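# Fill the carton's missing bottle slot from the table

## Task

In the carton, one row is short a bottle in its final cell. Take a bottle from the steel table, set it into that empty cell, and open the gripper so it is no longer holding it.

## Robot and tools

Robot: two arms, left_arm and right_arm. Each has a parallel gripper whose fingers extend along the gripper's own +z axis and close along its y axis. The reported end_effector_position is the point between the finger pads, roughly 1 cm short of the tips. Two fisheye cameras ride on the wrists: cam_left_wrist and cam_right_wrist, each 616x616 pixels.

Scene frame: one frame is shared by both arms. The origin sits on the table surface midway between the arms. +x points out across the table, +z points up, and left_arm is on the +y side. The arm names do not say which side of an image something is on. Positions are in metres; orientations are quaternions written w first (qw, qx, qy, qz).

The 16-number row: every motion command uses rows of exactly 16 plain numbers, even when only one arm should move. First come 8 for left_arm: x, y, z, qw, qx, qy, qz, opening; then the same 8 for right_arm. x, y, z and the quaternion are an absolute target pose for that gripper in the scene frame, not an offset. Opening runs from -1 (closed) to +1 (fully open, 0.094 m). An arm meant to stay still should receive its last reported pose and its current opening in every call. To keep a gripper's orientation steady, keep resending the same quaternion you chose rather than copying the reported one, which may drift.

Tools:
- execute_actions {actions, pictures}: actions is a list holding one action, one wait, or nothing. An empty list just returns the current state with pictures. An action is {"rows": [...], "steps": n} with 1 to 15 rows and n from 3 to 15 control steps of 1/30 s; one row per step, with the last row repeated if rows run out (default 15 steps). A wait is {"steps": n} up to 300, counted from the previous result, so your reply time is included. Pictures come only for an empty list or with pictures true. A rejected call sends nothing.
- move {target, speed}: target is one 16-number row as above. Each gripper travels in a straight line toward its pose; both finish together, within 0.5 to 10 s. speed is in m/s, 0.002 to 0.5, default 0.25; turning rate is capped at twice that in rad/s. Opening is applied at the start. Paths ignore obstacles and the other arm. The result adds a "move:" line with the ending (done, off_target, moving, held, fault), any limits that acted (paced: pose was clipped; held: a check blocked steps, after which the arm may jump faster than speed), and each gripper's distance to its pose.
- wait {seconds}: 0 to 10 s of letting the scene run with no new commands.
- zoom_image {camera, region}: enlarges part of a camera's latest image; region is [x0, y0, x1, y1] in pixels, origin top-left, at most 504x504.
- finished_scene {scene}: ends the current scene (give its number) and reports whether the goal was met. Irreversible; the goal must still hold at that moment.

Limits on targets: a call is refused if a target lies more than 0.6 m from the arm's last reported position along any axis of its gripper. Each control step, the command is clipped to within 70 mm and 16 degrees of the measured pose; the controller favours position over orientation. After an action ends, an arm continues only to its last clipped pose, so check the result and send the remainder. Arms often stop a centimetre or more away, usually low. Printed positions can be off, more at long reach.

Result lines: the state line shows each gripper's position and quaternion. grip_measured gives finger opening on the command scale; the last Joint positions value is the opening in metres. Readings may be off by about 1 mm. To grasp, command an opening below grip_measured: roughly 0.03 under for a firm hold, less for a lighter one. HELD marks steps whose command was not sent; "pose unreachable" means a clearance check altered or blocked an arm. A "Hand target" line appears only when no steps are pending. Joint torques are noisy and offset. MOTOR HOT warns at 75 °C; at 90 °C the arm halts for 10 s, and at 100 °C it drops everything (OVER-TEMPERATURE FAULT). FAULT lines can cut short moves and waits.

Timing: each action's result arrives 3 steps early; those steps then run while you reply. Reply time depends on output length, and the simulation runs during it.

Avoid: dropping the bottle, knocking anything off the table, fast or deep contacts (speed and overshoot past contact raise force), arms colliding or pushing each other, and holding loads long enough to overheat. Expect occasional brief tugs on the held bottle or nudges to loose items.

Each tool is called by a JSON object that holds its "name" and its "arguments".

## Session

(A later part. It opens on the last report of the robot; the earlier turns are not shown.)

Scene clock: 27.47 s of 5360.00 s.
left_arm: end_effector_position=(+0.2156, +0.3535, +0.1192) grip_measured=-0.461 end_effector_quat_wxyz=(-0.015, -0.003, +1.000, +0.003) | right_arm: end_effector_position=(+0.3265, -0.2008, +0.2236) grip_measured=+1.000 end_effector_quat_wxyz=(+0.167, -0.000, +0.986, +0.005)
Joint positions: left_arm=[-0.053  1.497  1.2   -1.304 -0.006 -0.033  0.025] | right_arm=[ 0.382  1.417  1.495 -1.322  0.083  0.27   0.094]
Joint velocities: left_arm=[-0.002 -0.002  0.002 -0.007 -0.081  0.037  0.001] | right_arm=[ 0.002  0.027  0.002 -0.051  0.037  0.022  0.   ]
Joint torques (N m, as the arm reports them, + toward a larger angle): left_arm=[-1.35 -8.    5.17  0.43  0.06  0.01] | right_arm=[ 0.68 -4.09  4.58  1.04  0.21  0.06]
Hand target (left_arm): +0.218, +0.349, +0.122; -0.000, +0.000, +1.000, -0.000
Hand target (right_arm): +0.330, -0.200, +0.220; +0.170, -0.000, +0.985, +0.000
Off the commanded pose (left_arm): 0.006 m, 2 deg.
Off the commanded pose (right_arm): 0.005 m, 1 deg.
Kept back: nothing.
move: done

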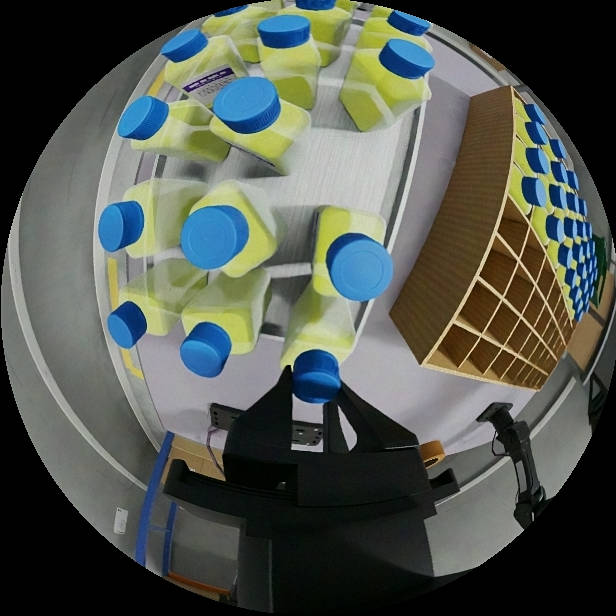

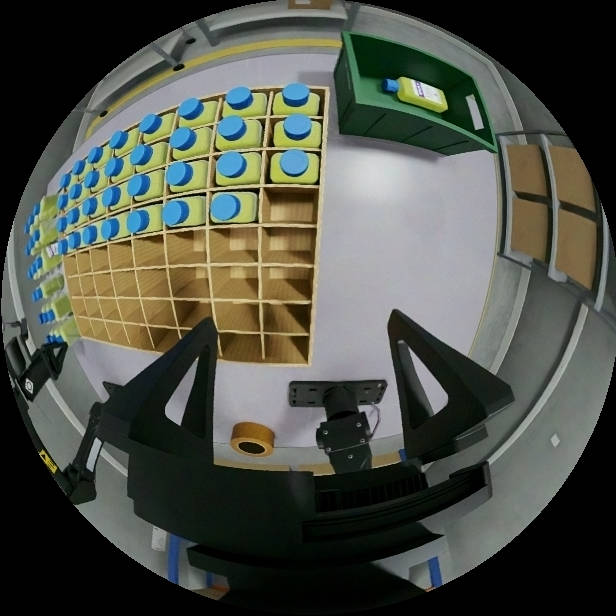

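{"name": "move", "arguments": {"target": [0.218,0.349,0.126,0,0,1,0,0.0, 0.33,-0.2,0.22,0.17,0,0.985,0,1], "speed": 0.03}}

{"name": "move", "arguments": {"target": [0.228,0.347,0.125,0,0,1,0,0.0, 0.33,-0.2,0.22,0.17,0,0.985,0,1], "speed": 0.03}}

{"name": "move", "arguments": {"target": [0.228,0.347,0.125,0,0,1,0,-0.51, 0.33,-0.2,0.22,0.17,0,0.985,0,1]}}

{"name": "move", "arguments": {"target": [0.228,0.347,0.165,0,0,1,0,-0.51, 0.33,-0.2,0.22,0.17,0,0.985,0,1], "speed": 0.08}}

Scene clock: 28.47 s of 5360.00 s.
left_arm: end_effector_position=(+0.2156, +0.3533, +0.1192) grip_measured=-0.002 end_effector_quat_wxyz=(-0.015, -0.004, +1.000, +0.003) | right_arm: end_effector_position=(+0.3265, -0.2008, +0.2236) grip_measured=+1.000 end_effector_quat_wxyz=(+0.167, -0.000, +0.986, +0.005)
Joint positions: left_arm=[-0.053  1.497  1.2   -1.304 -0.005 -0.034  0.047] | right_arm=[ 0.382  1.417  1.495 -1.322  0.083  0.27   0.094]
Joint velocities: left_arm=[-0.007 -0.012  0.002 -0.007  0.007  0.007 -0.   ] | right_arm=[-0.002 -0.002 -0.007  0.051 -0.022  0.007  0.   ]
Joint torques (N m, as the arm reports them, + toward a larger angle): left_arm=[-1.34 -8.06  6.51  0.27  0.02 -0.01] | right_arm=[ 0.63 -4.01  4.61  1.02  0.19  0.06]
Hand target (left_arm): +0.218, +0.349, +0.126; -0.000, -0.000, +1.000, -0.000
Hand target (right_arm): +0.330, -0.200, +0.220; +0.170, -0.000, +0.985, +0.000
Off the commanded pose (left_arm): 0.008 m, 2 deg.
Off the commanded pose (right_arm): 0.005 m, 1 deg.
Kept back: nothing.
move: done

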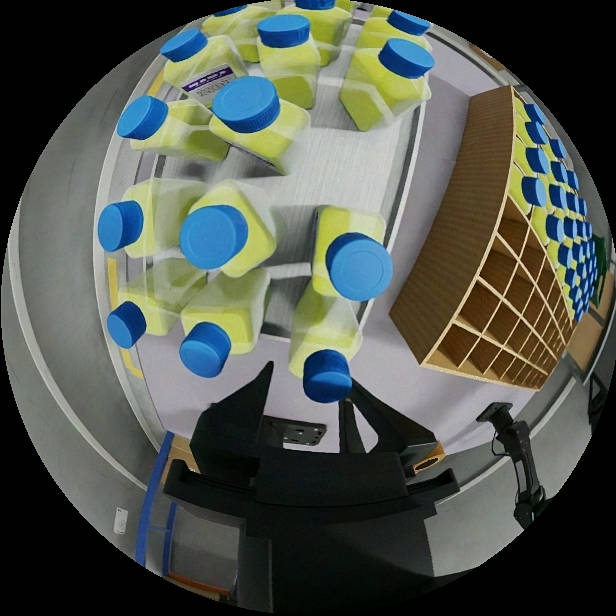

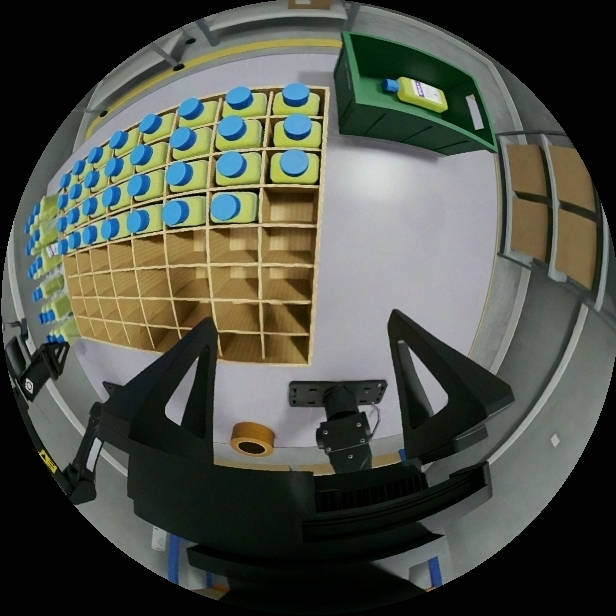

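Scene clock: 29.23 s of 5360.00 s.
left_arm: end_effector_position=(+0.2192, +0.3509, +0.1199) grip_measured=-0.002 end_effector_quat_wxyz=(-0.014, -0.002, +1.000, +0.003) | right_arm: end_effector_position=(+0.3265, -0.2008, +0.2236) grip_measured=+1.000 end_effector_quat_wxyz=(+0.167, -0.000, +0.986, +0.005)
Joint positions: left_arm=[-0.061  1.51   1.215 -1.305 -0.004 -0.04   0.047] | right_arm=[ 0.382  1.417  1.495 -1.322  0.083  0.27   0.094]
Joint velocities: left_arm=[-0.017 -0.007  0.012 -0.037  0.022 -0.066  0.   ] | right_arm=[-0.007 -0.002 -0.007  0.051  0.022  0.037  0.   ]
Joint torques (N m, as the arm reports them, + toward a larger angle): left_arm=[-1.14 -6.09  7.94  0.38  0.03  0.03] | right_arm=[ 0.71 -4.1   4.63  1.04  0.21  0.08]
Hand target (left_arm): +0.228, +0.347, +0.125; +0.000, +0.000, +1.000, -0.000
Hand target (right_arm): +0.330, -0.200, +0.220; +0.170, -0.000, +0.985, +0.000
Off the commanded pose (left_arm): 0.011 m, 2 deg.
Off the commanded pose (right_arm): 0.005 m, 1 deg.
Kept back: nothing.
move: off_target (left_arm)

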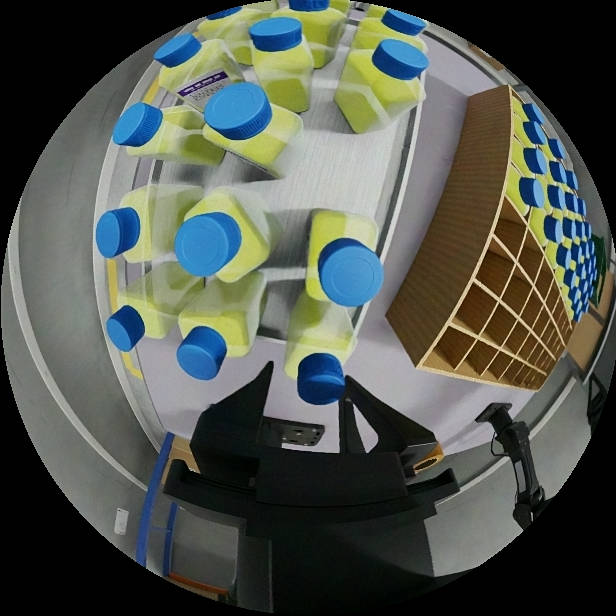

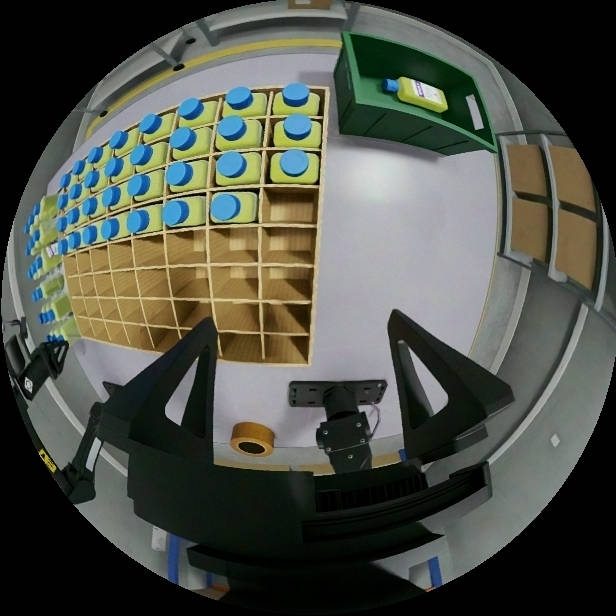

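Scene clock: 29.93 s of 5360.00 s.
left_arm: end_effector_position=(+0.2192, +0.3510, +0.1199) grip_measured=-0.490 end_effector_quat_wxyz=(-0.014, -0.003, +1.000, +0.003) | right_arm: end_effector_position=(+0.3265, -0.2008, +0.2236) grip_measured=+1.000 end_effector_quat_wxyz=(+0.167, -0.000, +0.986, +0.005)
Joint positions: left_arm=[-0.061  1.51   1.215 -1.305 -0.005 -0.041  0.024] | right_arm=[ 0.382  1.417  1.495 -1.322  0.083  0.27   0.094]
Joint velocities: left_arm=[ 0.007  0.002  0.002 -0.095 -0.022  0.022 -0.   ] | right_arm=[-0.002 -0.002 -0.012 -0.007 -0.007  0.037  0.   ]
Joint torques (N m, as the arm reports them, + toward a larger angle): left_arm=[-1.14 -6.09  7.79  0.36  0.06  0.02] | right_arm=[ 0.67 -4.02  4.69  1.04  0.2   0.05]
Hand target (left_arm): +0.228, +0.347, +0.125; +0.000, -0.000, +1.000, -0.000
Hand target (right_arm): +0.330, -0.200, +0.220; +0.170, -0.000, +0.985, +0.000
Off the commanded pose (left_arm): 0.011 m, 2 deg.
Off the commanded pose (right_arm): 0.005 m, 1 deg.
Kept back: nothing.
move: off_target (left_arm)

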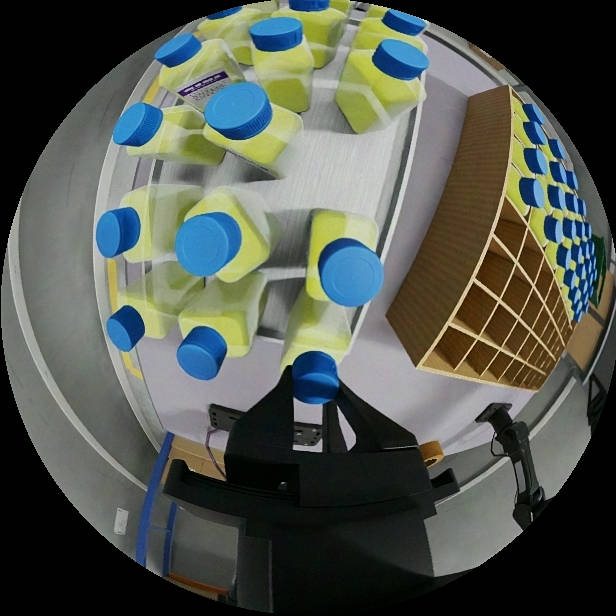

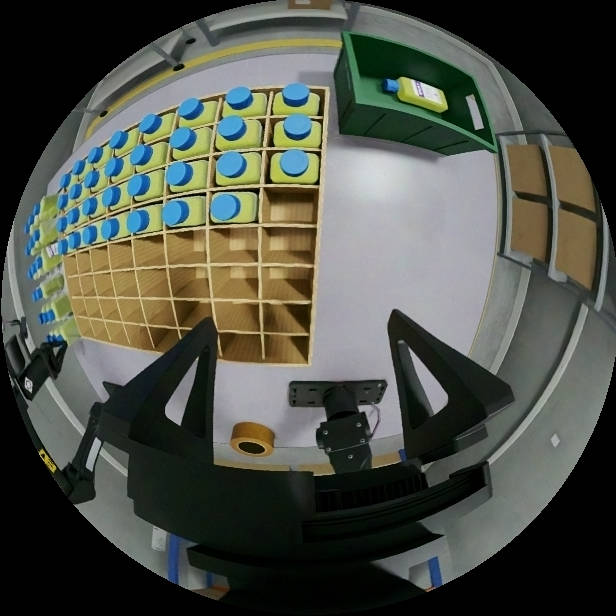

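Scene clock: 31.03 s of 5360.00 s.
left_arm: end_effector_position=(+0.2233, +0.3508, +0.1580) grip_measured=-0.490 end_effector_quat_wxyz=(-0.011, -0.003, +1.000, +0.003) | right_arm: end_effector_position=(+0.3265, -0.2008, +0.2236) grip_measured=+1.000 end_effector_quat_wxyz=(+0.167, -0.000, +0.986, +0.005)
Joint positions: left_arm=[-0.061  1.523  1.378 -1.449 -0.005 -0.041  0.024] | right_arm=[ 0.382  1.417  1.495 -1.322  0.083  0.27   0.094]
Joint velocities: left_arm=[ 0.007 -0.022 -0.002 -0.037 -0.022  0.007  0.   ] | right_arm=[ 0.002  0.002 -0.002 -0.037 -0.022 -0.007  0.   ]
Joint torques (N m, as the arm reports them, + toward a larger angle): left_arm=[-1.13 -6.65  7.97  0.27  0.03 -0.02] | right_arm=[ 0.72 -4.05  4.65  1.01  0.19  0.07]
Hand target (left_arm): +0.228, +0.347, +0.165; -0.000, +0.000, +1.000, -0.000
Hand target (right_arm): +0.330, -0.200, +0.220; +0.170, -0.000, +0.985, +0.000
Off the commanded pose (left_arm): 0.009 m, 1 deg.
Off the commanded pose (right_arm): 0.005 m, 1 deg.
Kept back: nothing.
move: done

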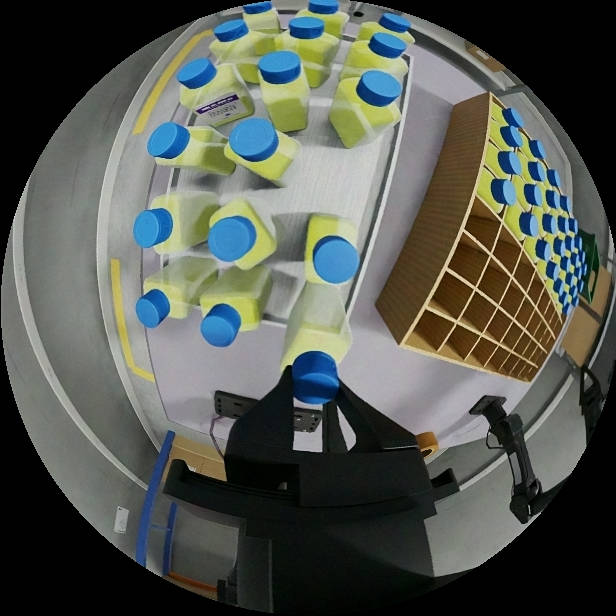

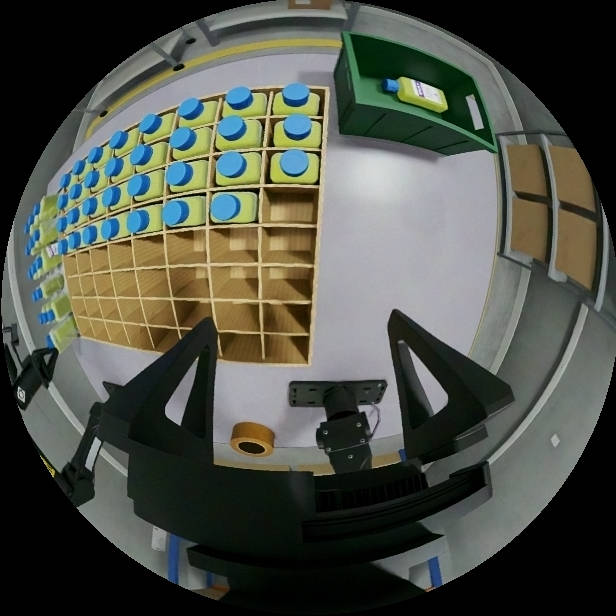

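{"name": "move", "arguments": {"target": [0.135,0.31,0.165,0,0.13,0.99,0,-0.52, 0.33,-0.2,0.22,0.17,0,0.985,0,1], "speed": 0.12}}

{"name": "move", "arguments": {"target": [0.10,0.03,0.16,0,0.5,0.866,0,-0.52, 0.33,-0.2,0.22,0.17,0,0.985,0,1], "speed": 0.15}}

Scene clock: 32.73 s of 5360.00 s.
left_arm: end_effector_position=(+0.1373, +0.3137, +0.1612) grip_measured=-0.490 end_effector_quat_wxyz=(-0.009, +0.128, +0.992, +0.003) | right_arm: end_effector_position=(+0.3265, -0.2008, +0.2236) grip_measured=+1.000 end_effector_quat_wxyz=(+0.167, -0.000, +0.986, +0.005)
Joint positions: left_arm=[-0.294  1.217  1.15  -1.522 -0.003 -0.012  0.024] | right_arm=[ 0.382  1.417  1.495 -1.322  0.083  0.27   0.094]
Joint velocities: left_arm=[ 0.017  0.002  0.002 -0.051 -0.081 -0.051 -0.   ] | right_arm=[ 0.002 -0.012  0.007 -0.007 -0.051 -0.022  0.   ]
Joint torques (N m, as the arm reports them, + toward a larger angle): left_arm=[-1.19 -5.29  5.53  0.26 -0.01 -0.02] | right_arm=[ 0.65 -4.06  4.59  1.04  0.2   0.06]
Hand target (left_arm): +0.135, +0.312, +0.164; +0.000, +0.130, +0.991, +0.001
Hand target (right_arm): +0.330, -0.200, +0.220; +0.170, -0.000, +0.985, +0.000
Off the commanded pose (left_arm): 0.006 m, 1 deg.
Off the commanded pose (right_arm): 0.005 m, 1 deg.
Kept back: nothing.
move: done

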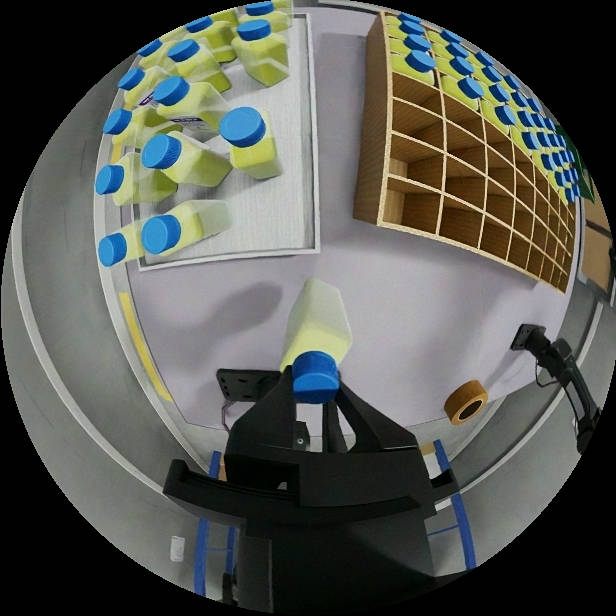

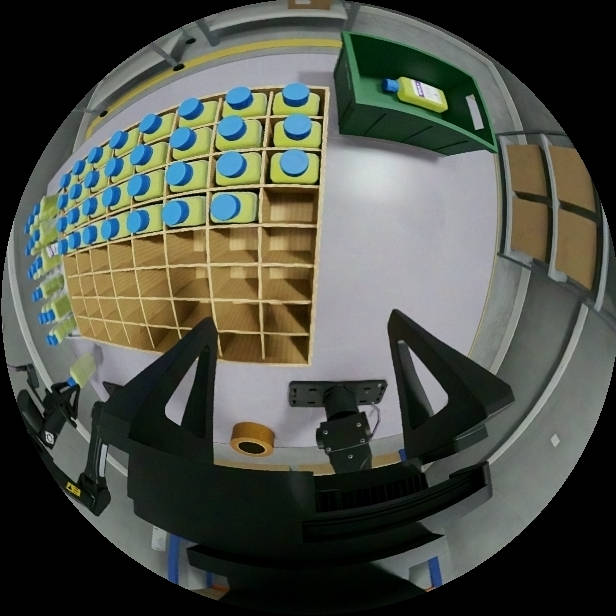

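Scene clock: 35.87 s of 5360.00 s.
left_arm: end_effector_position=(+0.0982, +0.0376, +0.1512) grip_measured=-0.490 end_effector_quat_wxyz=(-0.013, +0.494, +0.870, +0.010) | right_arm: end_effector_position=(+0.3265, -0.2008, +0.2236) grip_measured=+1.000 end_effector_quat_wxyz=(+0.167, -0.000, +0.986, +0.005)
Joint positions: left_arm=[-1.221  1.889  1.768 -1.483  0.    -0.163  0.024] | right_arm=[ 0.382  1.417  1.495 -1.322  0.083  0.27   0.094]
Joint velocities: left_arm=[-0.007  0.002  0.002  0.037 -0.007  0.037  0.001] | right_arm=[-0.017  0.002  0.002  0.022  0.022 -0.007  0.   ]
Joint torques (N m, as the arm reports them, + toward a larger angle): left_arm=[ -0.83 -11.22   8.11   0.21  -0.08   0.14] | right_arm=[ 0.66 -4.06  4.62  1.04  0.18  0.06]
Hand target (left_arm): +0.099, +0.033, +0.161; +0.002, +0.500, +0.866, +0.004
Hand target (right_arm): +0.330, -0.200, +0.220; +0.170, -0.000, +0.985, +0.000
Off the commanded pose (left_arm): 0.012 m, 2 deg.
Off the commanded pose (right_arm): 0.005 m, 1 deg.
Kept back: nothing.
move: off_target (left_arm)

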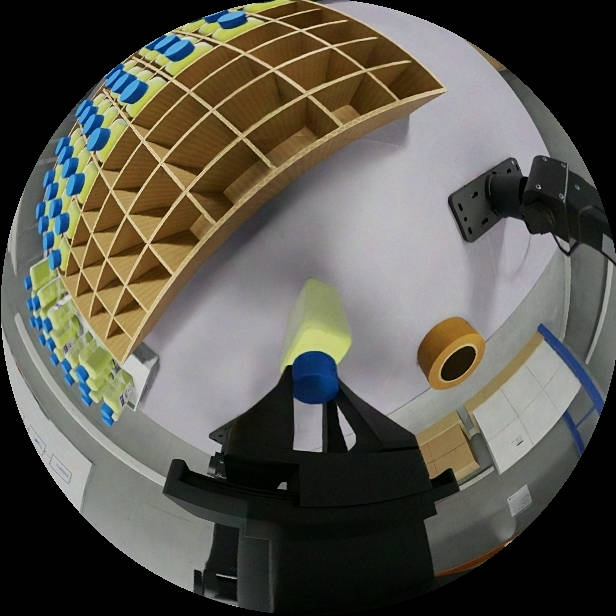

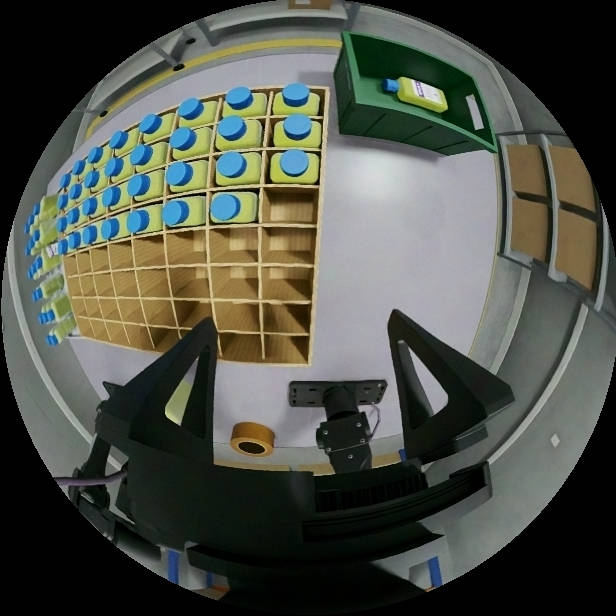

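{"name": "move", "arguments": {"target": [0.10,0.03,0.118,0,0.5,0.866,0,-0.52, 0.33,-0.2,0.22,0.17,0,0.985,0,1], "speed": 0.04}}

{"name": "move", "arguments": {"target": [0.10,0.03,0.106,0,0.5,0.866,0,-0.52, 0.33,-0.2,0.22,0.17,0,0.985,0,1], "speed": 0.015}}

Scene clock: 37.43 s of 5360.00 s.
left_arm: end_effector_position=(+0.0997, +0.0339, +0.1153) grip_measured=-0.490 end_effector_quat_wxyz=(-0.009, +0.496, +0.868, +0.007) | right_arm: end_effector_position=(+0.3265, -0.2008, +0.2236) grip_measured=+1.000 end_effector_quat_wxyz=(+0.167, -0.000, +0.986, +0.005)
Joint positions: left_arm=[-1.221  1.889  1.626 -1.332  0.    -0.157  0.024] | right_arm=[ 0.382  1.417  1.495 -1.322  0.083  0.27   0.094]
Joint velocities: left_arm=[-0.012 -0.002 -0.012 -0.022 -0.051 -0.007 -0.001] | right_arm=[ 0.007 -0.022 -0.012 -0.022  0.051 -0.037  0.   ]
Joint torques (N m, as the arm reports them, + toward a larger angle): left_arm=[ -0.37 -11.34   5.73   0.39  -0.01   0.08] | right_arm=[ 0.78 -4.05  4.71  1.03  0.19  0.06]
Hand target (left_arm): +0.100, +0.030, +0.118; -0.000, +0.500, +0.866, +0.000
Hand target (right_arm): +0.330, -0.200, +0.220; +0.170, -0.000, +0.985, +0.000
Off the commanded pose (left_arm): 0.005 m, 1 deg.
Off the commanded pose (right_arm): 0.005 m, 1 deg.
Kept back: nothing.
move: done

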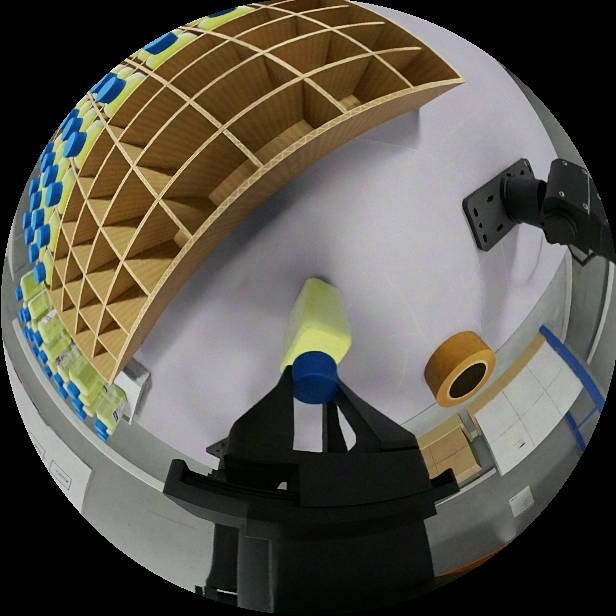

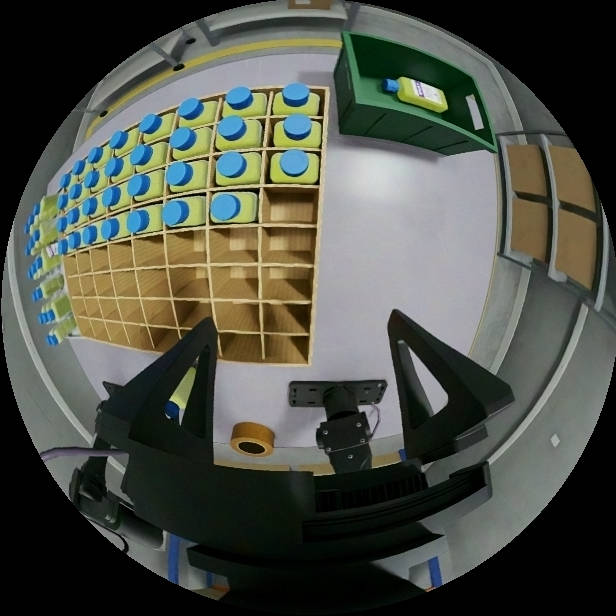

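Scene clock: 38.50 s of 5360.00 s.
left_arm: end_effector_position=(+0.0995, +0.0343, +0.1042) grip_measured=-0.490 end_effector_quat_wxyz=(-0.009, +0.496, +0.868, +0.007) | right_arm: end_effector_position=(+0.3265, -0.2008, +0.2236) grip_measured=+1.000 end_effector_quat_wxyz=(+0.167, -0.000, +0.986, +0.005)
Joint positions: left_arm=[-1.221  1.889  1.582 -1.287  0.    -0.157  0.024] | right_arm=[ 0.382  1.417  1.495 -1.322  0.083  0.27   0.094]
Joint velocities: left_arm=[ 0.017  0.012 -0.012 -0.037 -0.051 -0.051  0.   ] | right_arm=[-0.002 -0.007 -0.012  0.022  0.022  0.051  0.   ]
Joint torques (N m, as the arm reports them, + toward a larger angle): left_arm=[ -0.34 -11.19   5.61   0.41   0.     0.07] | right_arm=[ 0.64 -4.1   4.6   1.04  0.18  0.05]
Hand target (left_arm): +0.100, +0.030, +0.106; -0.000, +0.500, +0.866, +0.000
Hand target (right_arm): +0.330, -0.200, +0.220; +0.170, -0.000, +0.985, +0.000
Off the commanded pose (left_arm): 0.005 m, 1 deg.
Off the commanded pose (right_arm): 0.005 m, 1 deg.
Kept back: nothing.
move: done

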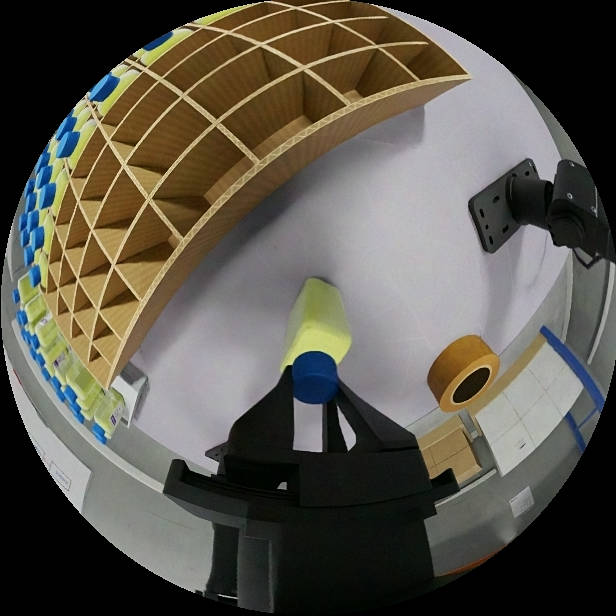

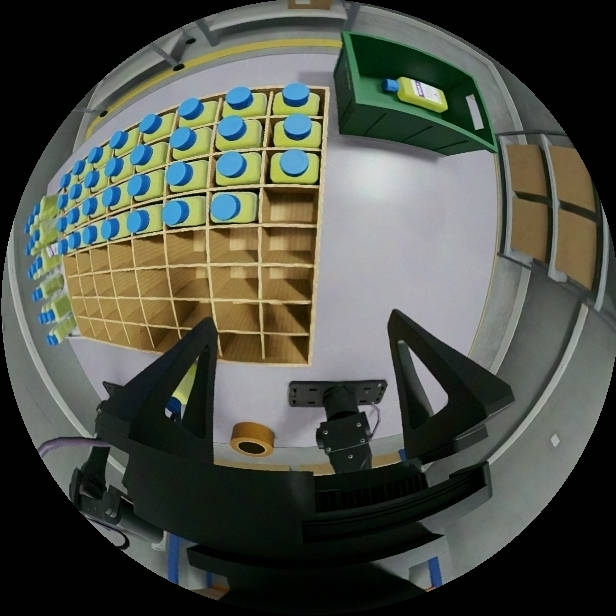

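{"name": "move", "arguments": {"target": [0.10,0.03,0.097,0,0.5,0.866,0,-0.52, 0.33,-0.2,0.22,0.17,0,0.985,0,1], "speed": 0.012}}

Scene clock: 39.90 s of 5360.00 s.
left_arm: end_effector_position=(+0.0995, +0.0344, +0.0968) grip_measured=-0.490 end_effector_quat_wxyz=(-0.008, +0.496, +0.868, +0.007) | right_arm: end_effector_position=(+0.3265, -0.2008, +0.2236) grip_measured=+1.000 end_effector_quat_wxyz=(+0.167, -0.000, +0.986, +0.005)
Joint positions: left_arm=[-1.221  1.889  1.552 -1.256  0.    -0.157  0.024] | right_arm=[ 0.382  1.417  1.495 -1.322  0.083  0.27   0.094]
Joint velocities: left_arm=[ 0.002  0.007  0.007  0.037  0.007  0.007 -0.002] | right_arm=[-0.012 -0.007  0.002 -0.066 -0.037 -0.081  0.   ]
Joint torques (N m, as the arm reports them, + toward a larger angle): left_arm=[ -0.42 -10.88   5.28   0.51   0.01   0.08] | right_arm=[ 0.72 -4.01  4.64  1.02  0.18  0.04]
Hand target (left_arm): +0.100, +0.030, +0.097; -0.000, +0.500, +0.866, +0.000
Hand target (right_arm): +0.330, -0.200, +0.220; +0.170, -0.000, +0.985, +0.000
Off the commanded pose (left_arm): 0.004 m, 1 deg.
Off the commanded pose (right_arm): 0.005 m, 1 deg.
Kept back: nothing.
move: done

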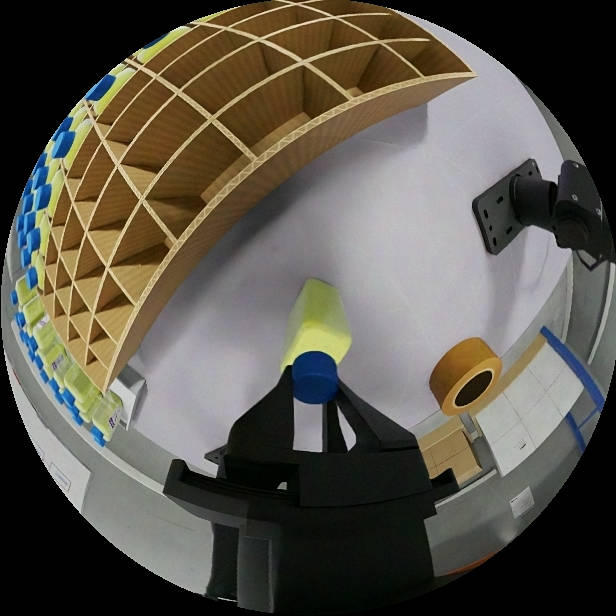

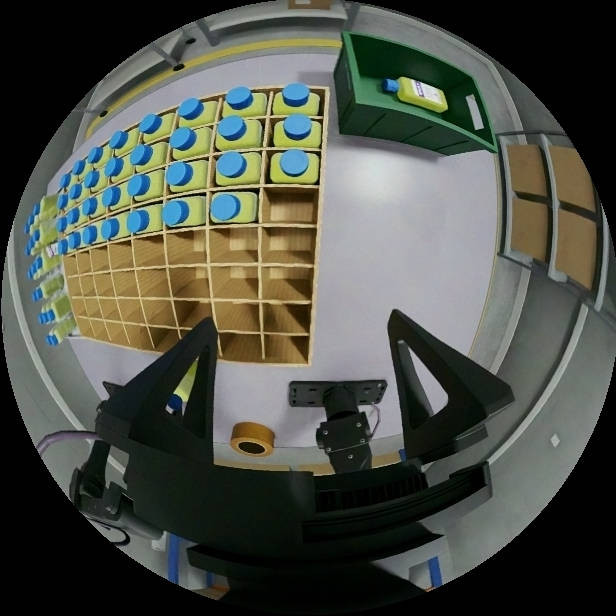

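{"name": "move", "arguments": {"target": [0.10,0.03,0.093,0,0.5,0.866,0,-0.52, 0.33,-0.2,0.22,0.17,0,0.985,0,1], "speed": 0.01}}

{"name": "move", "arguments": {"target": [0.10,0.03,0.097,0,0.5,0.866,0,0.2, 0.33,-0.2,0.22,0.17,0,0.985,0,1], "speed": 0.01}}

{"name": "move", "arguments": {"target": [0.10,0.035,0.16,0,0.5,0.866,0,0.2, 0.33,-0.2,0.22,0.17,0,0.985,0,1], "speed": 0.1}}

{"name": "move", "arguments": {"target": [0.10,0.24,0.18,0,0.5,0.866,0,0.2, 0.10,-0.06,0.19,0,-0.707,0.707,0,1]}}

Scene clock: 41.50 s of 5360.00 s.
left_arm: end_effector_position=(+0.0996, +0.0341, +0.0964) grip_measured=-0.490 end_effector_quat_wxyz=(-0.008, +0.496, +0.868, +0.006) | right_arm: end_effector_position=(+0.3265, -0.2008, +0.2236) grip_measured=+1.000 end_effector_quat_wxyz=(+0.167, -0.000, +0.986, +0.005)
Joint positions: left_arm=[-1.221  1.889  1.551 -1.253  0.    -0.157  0.024] | right_arm=[ 0.382  1.417  1.495 -1.322  0.083  0.27   0.094]
Joint velocities: left_arm=[ 0.022  0.017  0.012 -0.081  0.022  0.007  0.001] | right_arm=[-0.002 -0.002 -0.007 -0.066  0.037 -0.081  0.   ]
Joint torques (N m, as the arm reports them, + toward a larger angle): left_arm=[ -0.37 -10.76   4.38   0.61   0.     0.09] | right_arm=[ 0.72 -4.09  4.61  1.02  0.19  0.06]
Hand target (left_arm): +0.100, +0.030, +0.093; -0.000, +0.500, +0.866, +0.000
Hand target (right_arm): +0.330, -0.200, +0.220; +0.170, -0.000, +0.985, +0.000
Off the commanded pose (left_arm): 0.005 m, 1 deg.
Off the commanded pose (right_arm): 0.005 m, 1 deg.
Kept back: nothing.
move: done

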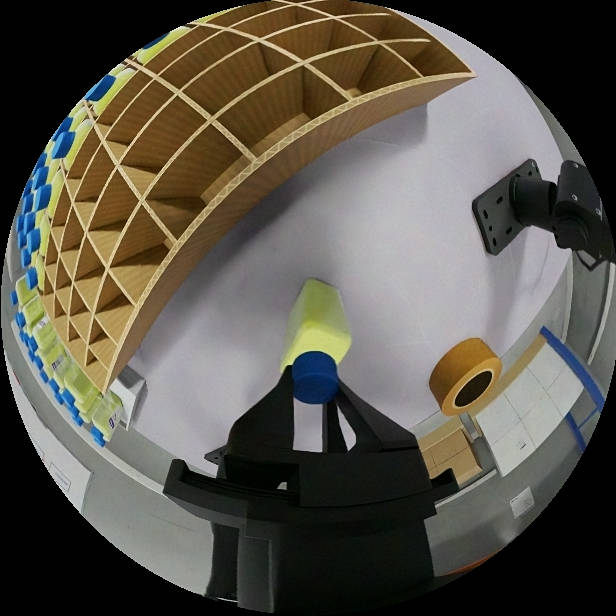

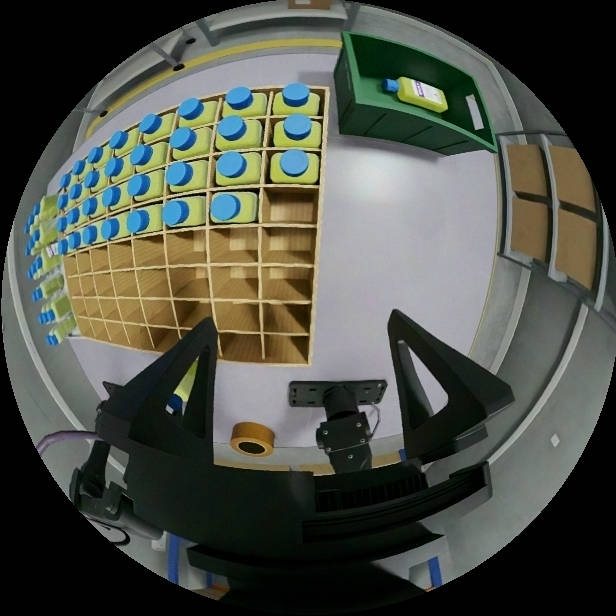

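Scene clock: 42.80 s of 5360.00 s.
left_arm: end_effector_position=(+0.0999, +0.0332, +0.0964) grip_measured=+0.198 end_effector_quat_wxyz=(-0.006, +0.496, +0.868, +0.005) | right_arm: end_effector_position=(+0.3265, -0.2008, +0.2236) grip_measured=+1.000 end_effector_quat_wxyz=(+0.167, -0.000, +0.986, +0.005)
Joint positions: left_arm=[-1.221  1.889  1.551 -1.249  0.    -0.157  0.056] | right_arm=[ 0.382  1.417  1.495 -1.322  0.083  0.27   0.094]
Joint velocities: left_arm=[ 0.012  0.012 -0.017 -0.022 -0.022 -0.037  0.   ] | right_arm=[ 0.007 -0.012  0.017 -0.037  0.037 -0.051  0.   ]
Joint torques (N m, as the arm reports them, + toward a larger angle): left_arm=[ -0.33 -10.9    5.47   0.37  -0.02   0.09] | right_arm=[ 0.71 -4.11  4.62  1.04  0.19  0.04]
Hand target (left_arm): +0.100, +0.030, +0.097; -0.000, +0.500, +0.866, +0.000
Hand target (right_arm): +0.330, -0.200, +0.220; +0.170, -0.000, +0.985, +0.000
Off the commanded pose (left_arm): 0.003 m, 1 deg.
Off the commanded pose (right_arm): 0.005 m, 1 deg.
Kept back: nothing.
move: done

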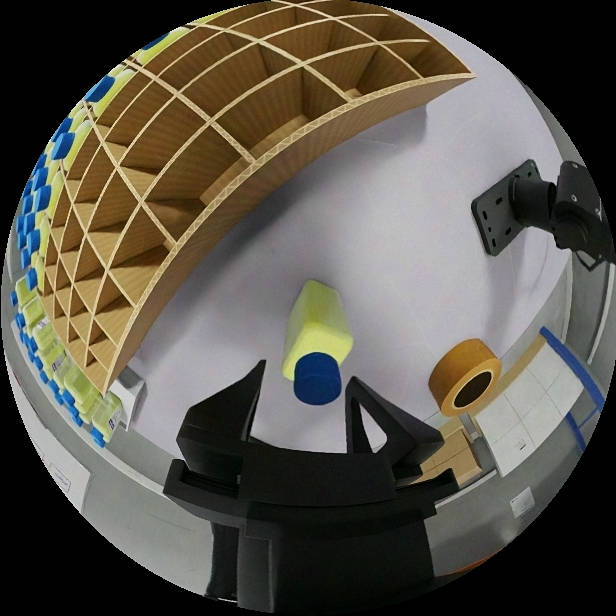

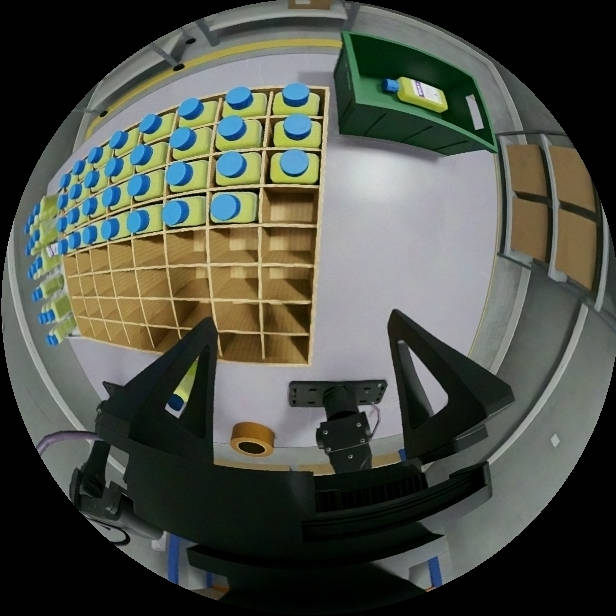

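Scene clock: 44.00 s of 5360.00 s.
left_arm: end_effector_position=(+0.0982, +0.0375, +0.1486) grip_measured=+0.198 end_effector_quat_wxyz=(-0.013, +0.498, +0.867, +0.010) | right_arm: end_effector_position=(+0.3265, -0.2008, +0.2236) grip_measured=+1.000 end_effector_quat_wxyz=(+0.167, -0.000, +0.986, +0.005)
Joint positions: left_arm=[-1.221  1.889  1.758 -1.474  0.    -0.152  0.056] | right_arm=[ 0.382  1.417  1.495 -1.322  0.083  0.27   0.094]
Joint velocities: left_arm=[ 0.007 -0.002  0.017 -0.066  0.037  0.066 -0.001] | right_arm=[-0.002 -0.002 -0.012  0.007 -0.022  0.007  0.   ]
Joint torques (N m, as the arm reports them, + toward a larger angle): left_arm=[  0.13 -11.68   7.79   0.27  -0.02   0.08] | right_arm=[ 0.65 -3.99  4.63  1.02  0.19  0.07]
Hand target (left_arm): +0.100, +0.035, +0.160; +0.000, +0.500, +0.866, -0.000
Hand target (right_arm): +0.330, -0.200, +0.220; +0.170, -0.000, +0.985, +0.000
Off the commanded pose (left_arm): 0.012 m, 2 deg.
Off the commanded pose (right_arm): 0.005 m, 1 deg.
Kept back: nothing.
move: off_target (left_arm)

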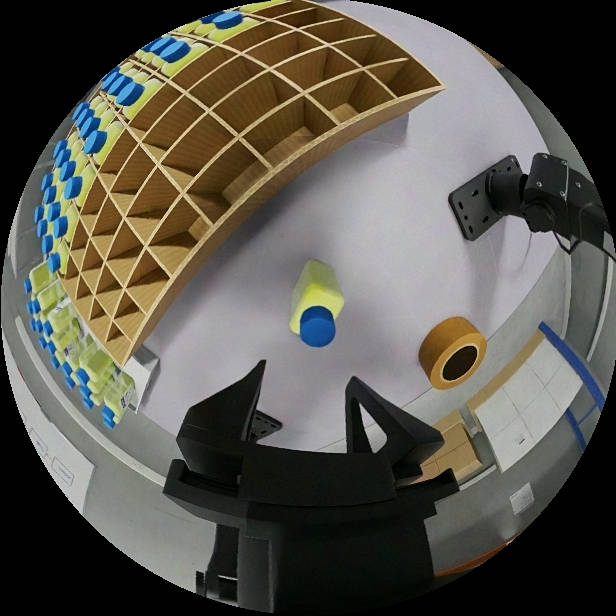

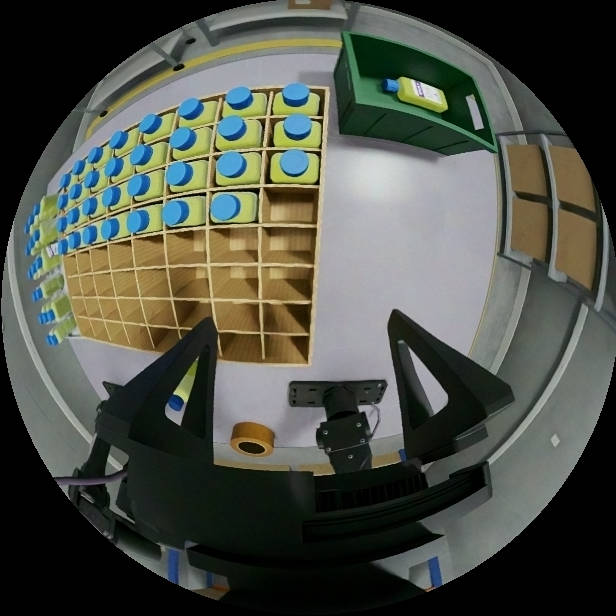

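Scene clock: 47.67 s of 5360.00 s.
left_arm: end_effector_position=(+0.1028, +0.2356, +0.1767) grip_measured=+0.198 end_effector_quat_wxyz=(-0.007, +0.501, +0.865, +0.002) | right_arm: end_effector_position=(+0.0996, -0.0620, +0.1846) grip_measured=+1.000 end_effector_quat_wxyz=(-0.003, +0.700, -0.714, +0.005)
Joint positions: left_arm=[-0.779  1.254  1.236 -1.568  0.     0.297  0.056] | right_arm=[ 1.38   1.389  1.368 -1.548  0.011 -0.269  0.094]
Joint velocities: left_arm=[-0.007  0.007 -0.002 -0.007  0.051 -0.037  0.   ] | right_arm=[ 0.007 -0.002 -0.002 -0.037  0.007 -0.066  0.   ]
Joint torques (N m, as the arm reports them, + toward a larger angle): left_arm=[ 1.14 -5.38  5.1   0.19  0.03  0.03] | right_arm=[ 0.81 -3.57  7.08  0.13 -0.12 -0.08]
Hand target (left_arm): +0.101, +0.239, +0.179; -0.002, +0.500, +0.866, -0.002
Hand target (right_arm): +0.096, -0.060, +0.190; -0.000, +0.706, -0.708, -0.001
Off the commanded pose (left_arm): 0.006 m, 1 deg.
Off the commanded pose (right_arm): 0.006 m, 1 deg.
joint sent to its limit (right arm) — the command would take joint 4 (wrist pitch) past its lower limit, so that joint was sent only as far as its limit.
Kept back: nothing.
move: done

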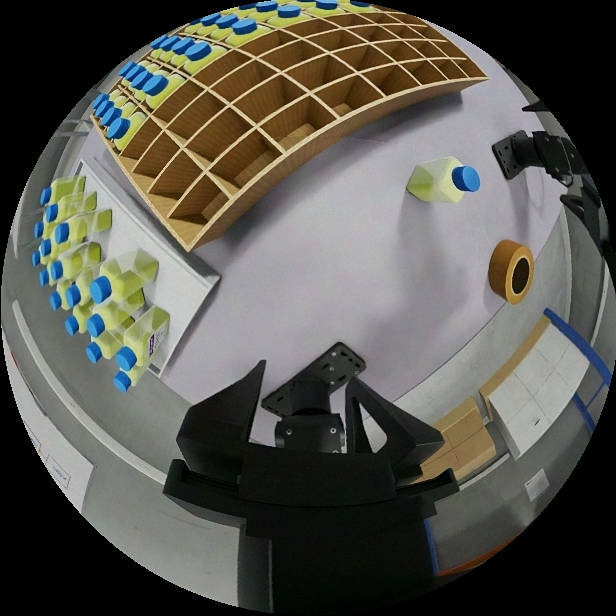

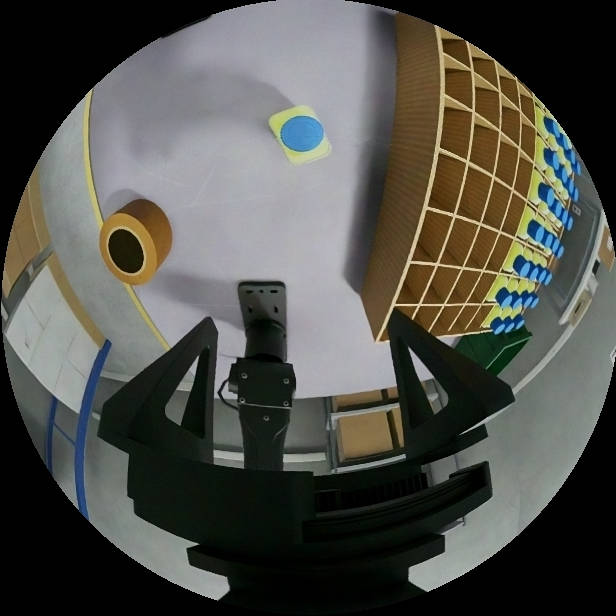

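{"name": "zoom_image", "arguments": {"camera": "cam_right_wrist", "region": [220, 50, 460, 290]}}

Region (220, 50, 460, 290) of cam_right_wrist's 616x616 image, scaled by 2.100, with more detail than that image has.

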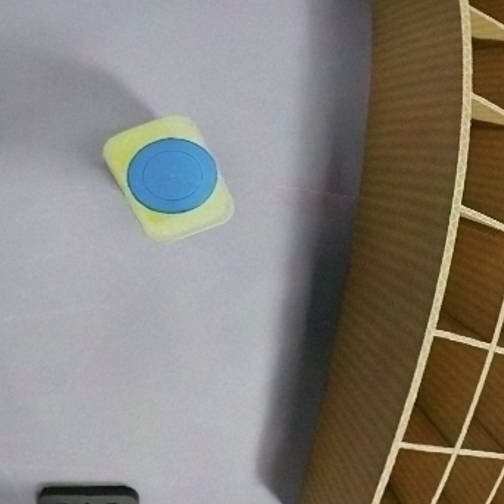

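{"name": "move", "arguments": {"target": [0.10,0.24,0.18,0,0.5,0.866,0,0.2, 0.102,0.022,0.15,0.1275,-0.193,0.972,0.0254,0.3]}}

Scene clock: 50.97 s of 5360.00 s.
left_arm: end_effector_position=(+0.1020, +0.2363, +0.1768) grip_measured=+0.198 end_effector_quat_wxyz=(-0.009, +0.502, +0.865, +0.002) | right_arm: end_effector_position=(+0.0992, +0.0139, +0.1460) grip_measured=+0.303 end_effector_quat_wxyz=(+0.114, -0.196, +0.974, +0.016)
Joint positions: left_arm=[-0.779  1.254  1.236 -1.572  0.     0.3    0.056] | right_arm=[ 1.575  1.548  1.335 -1.26   0.209  1.07   0.061]
Joint velocities: left_arm=[-0.002 -0.007 -0.007 -0.081  0.007 -0.037 -0.001] | right_arm=[ 0.002 -0.007 -0.002 -0.007 -0.007  0.037 -0.001]
Joint torques (N m, as the arm reports them, + toward a larger angle): left_arm=[ 0.69 -6.01  5.02  0.25 -0.01  0.06] | right_arm=[ 0.91 -5.29  6.45  0.62  0.33  0.09]
Hand target (left_arm): +0.100, +0.240, +0.180; -0.000, +0.500, +0.866, +0.000
Hand target (right_arm): +0.100, +0.022, +0.149; +0.127, -0.194, +0.972, +0.026
Off the commanded pose (left_arm): 0.005 m, 1 deg.
Off the commanded pose (right_arm): 0.009 m, 2 deg.
Kept back: nothing.
move: done

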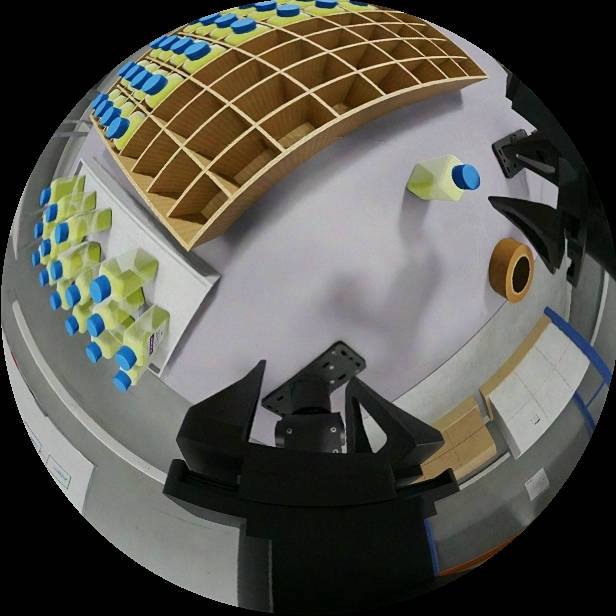

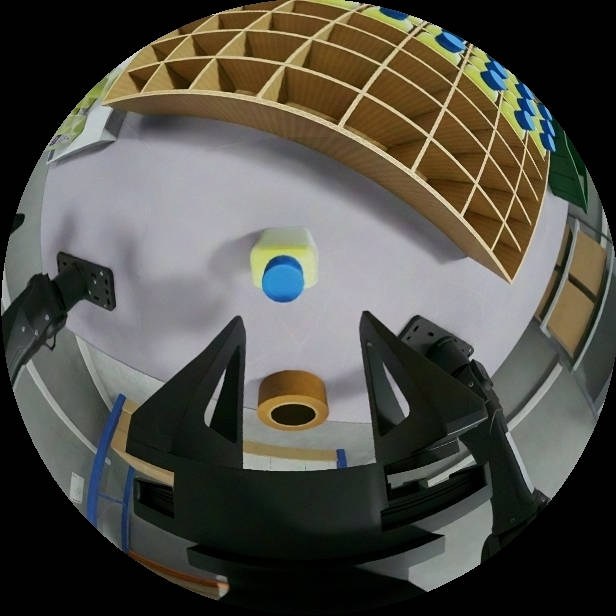

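{"name": "move", "arguments": {"target": [0.10,0.24,0.18,0,0.5,0.866,0,0.2, 0.103,0.034,0.122,0.1275,-0.193,0.972,0.0254,0.3], "speed": 0.06}}

Scene clock: 52.20 s of 5360.00 s.
left_arm: end_effector_position=(+0.1020, +0.2363, +0.1768) grip_measured=+0.198 end_effector_quat_wxyz=(-0.009, +0.502, +0.865, +0.002) | right_arm: end_effector_position=(+0.1011, +0.0325, +0.1251) grip_measured=+0.303 end_effector_quat_wxyz=(+0.118, -0.194, +0.974, +0.026)
Joint positions: left_arm=[-0.779  1.254  1.236 -1.572  0.     0.3    0.056] | right_arm=[ 1.575  1.599  1.301 -1.152  0.21   1.072  0.061]
Joint velocities: left_arm=[ 0.022  0.002 -0.012 -0.022  0.037 -0.037  0.   ] | right_arm=[ 0.002  0.002 -0.007  0.022 -0.022 -0.022 -0.   ]
Joint torques (N m, as the arm reports them, + toward a larger angle): left_arm=[ 0.68 -5.99  5.03  0.25 -0.01  0.06] | right_arm=[ 0.54 -5.96  4.6   0.67  0.36  0.06]
Hand target (left_arm): +0.100, +0.240, +0.180; -0.000, +0.500, +0.866, +0.000
Hand target (right_arm): +0.103, +0.034, +0.122; +0.127, -0.193, +0.973, +0.025
Off the commanded pose (left_arm): 0.005 m, 1 deg.
Off the commanded pose (right_arm): 0.004 m, 1 deg.
Kept back: nothing.
move: done

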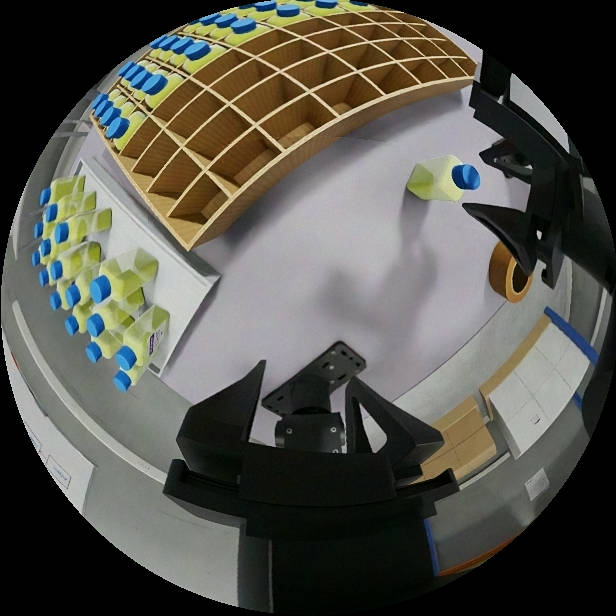

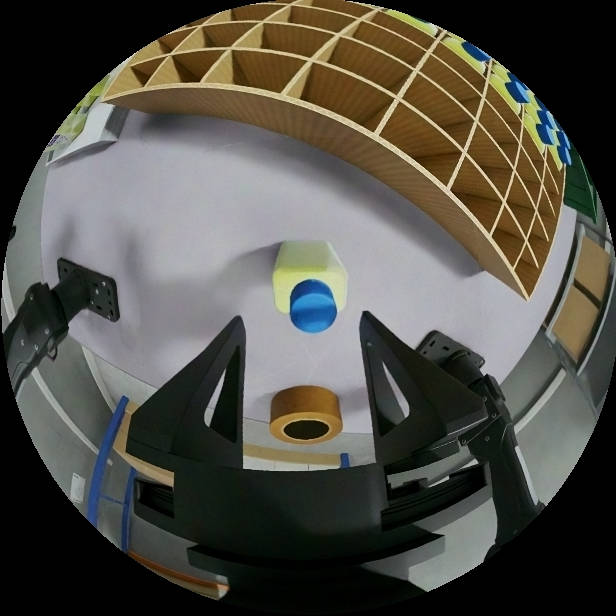

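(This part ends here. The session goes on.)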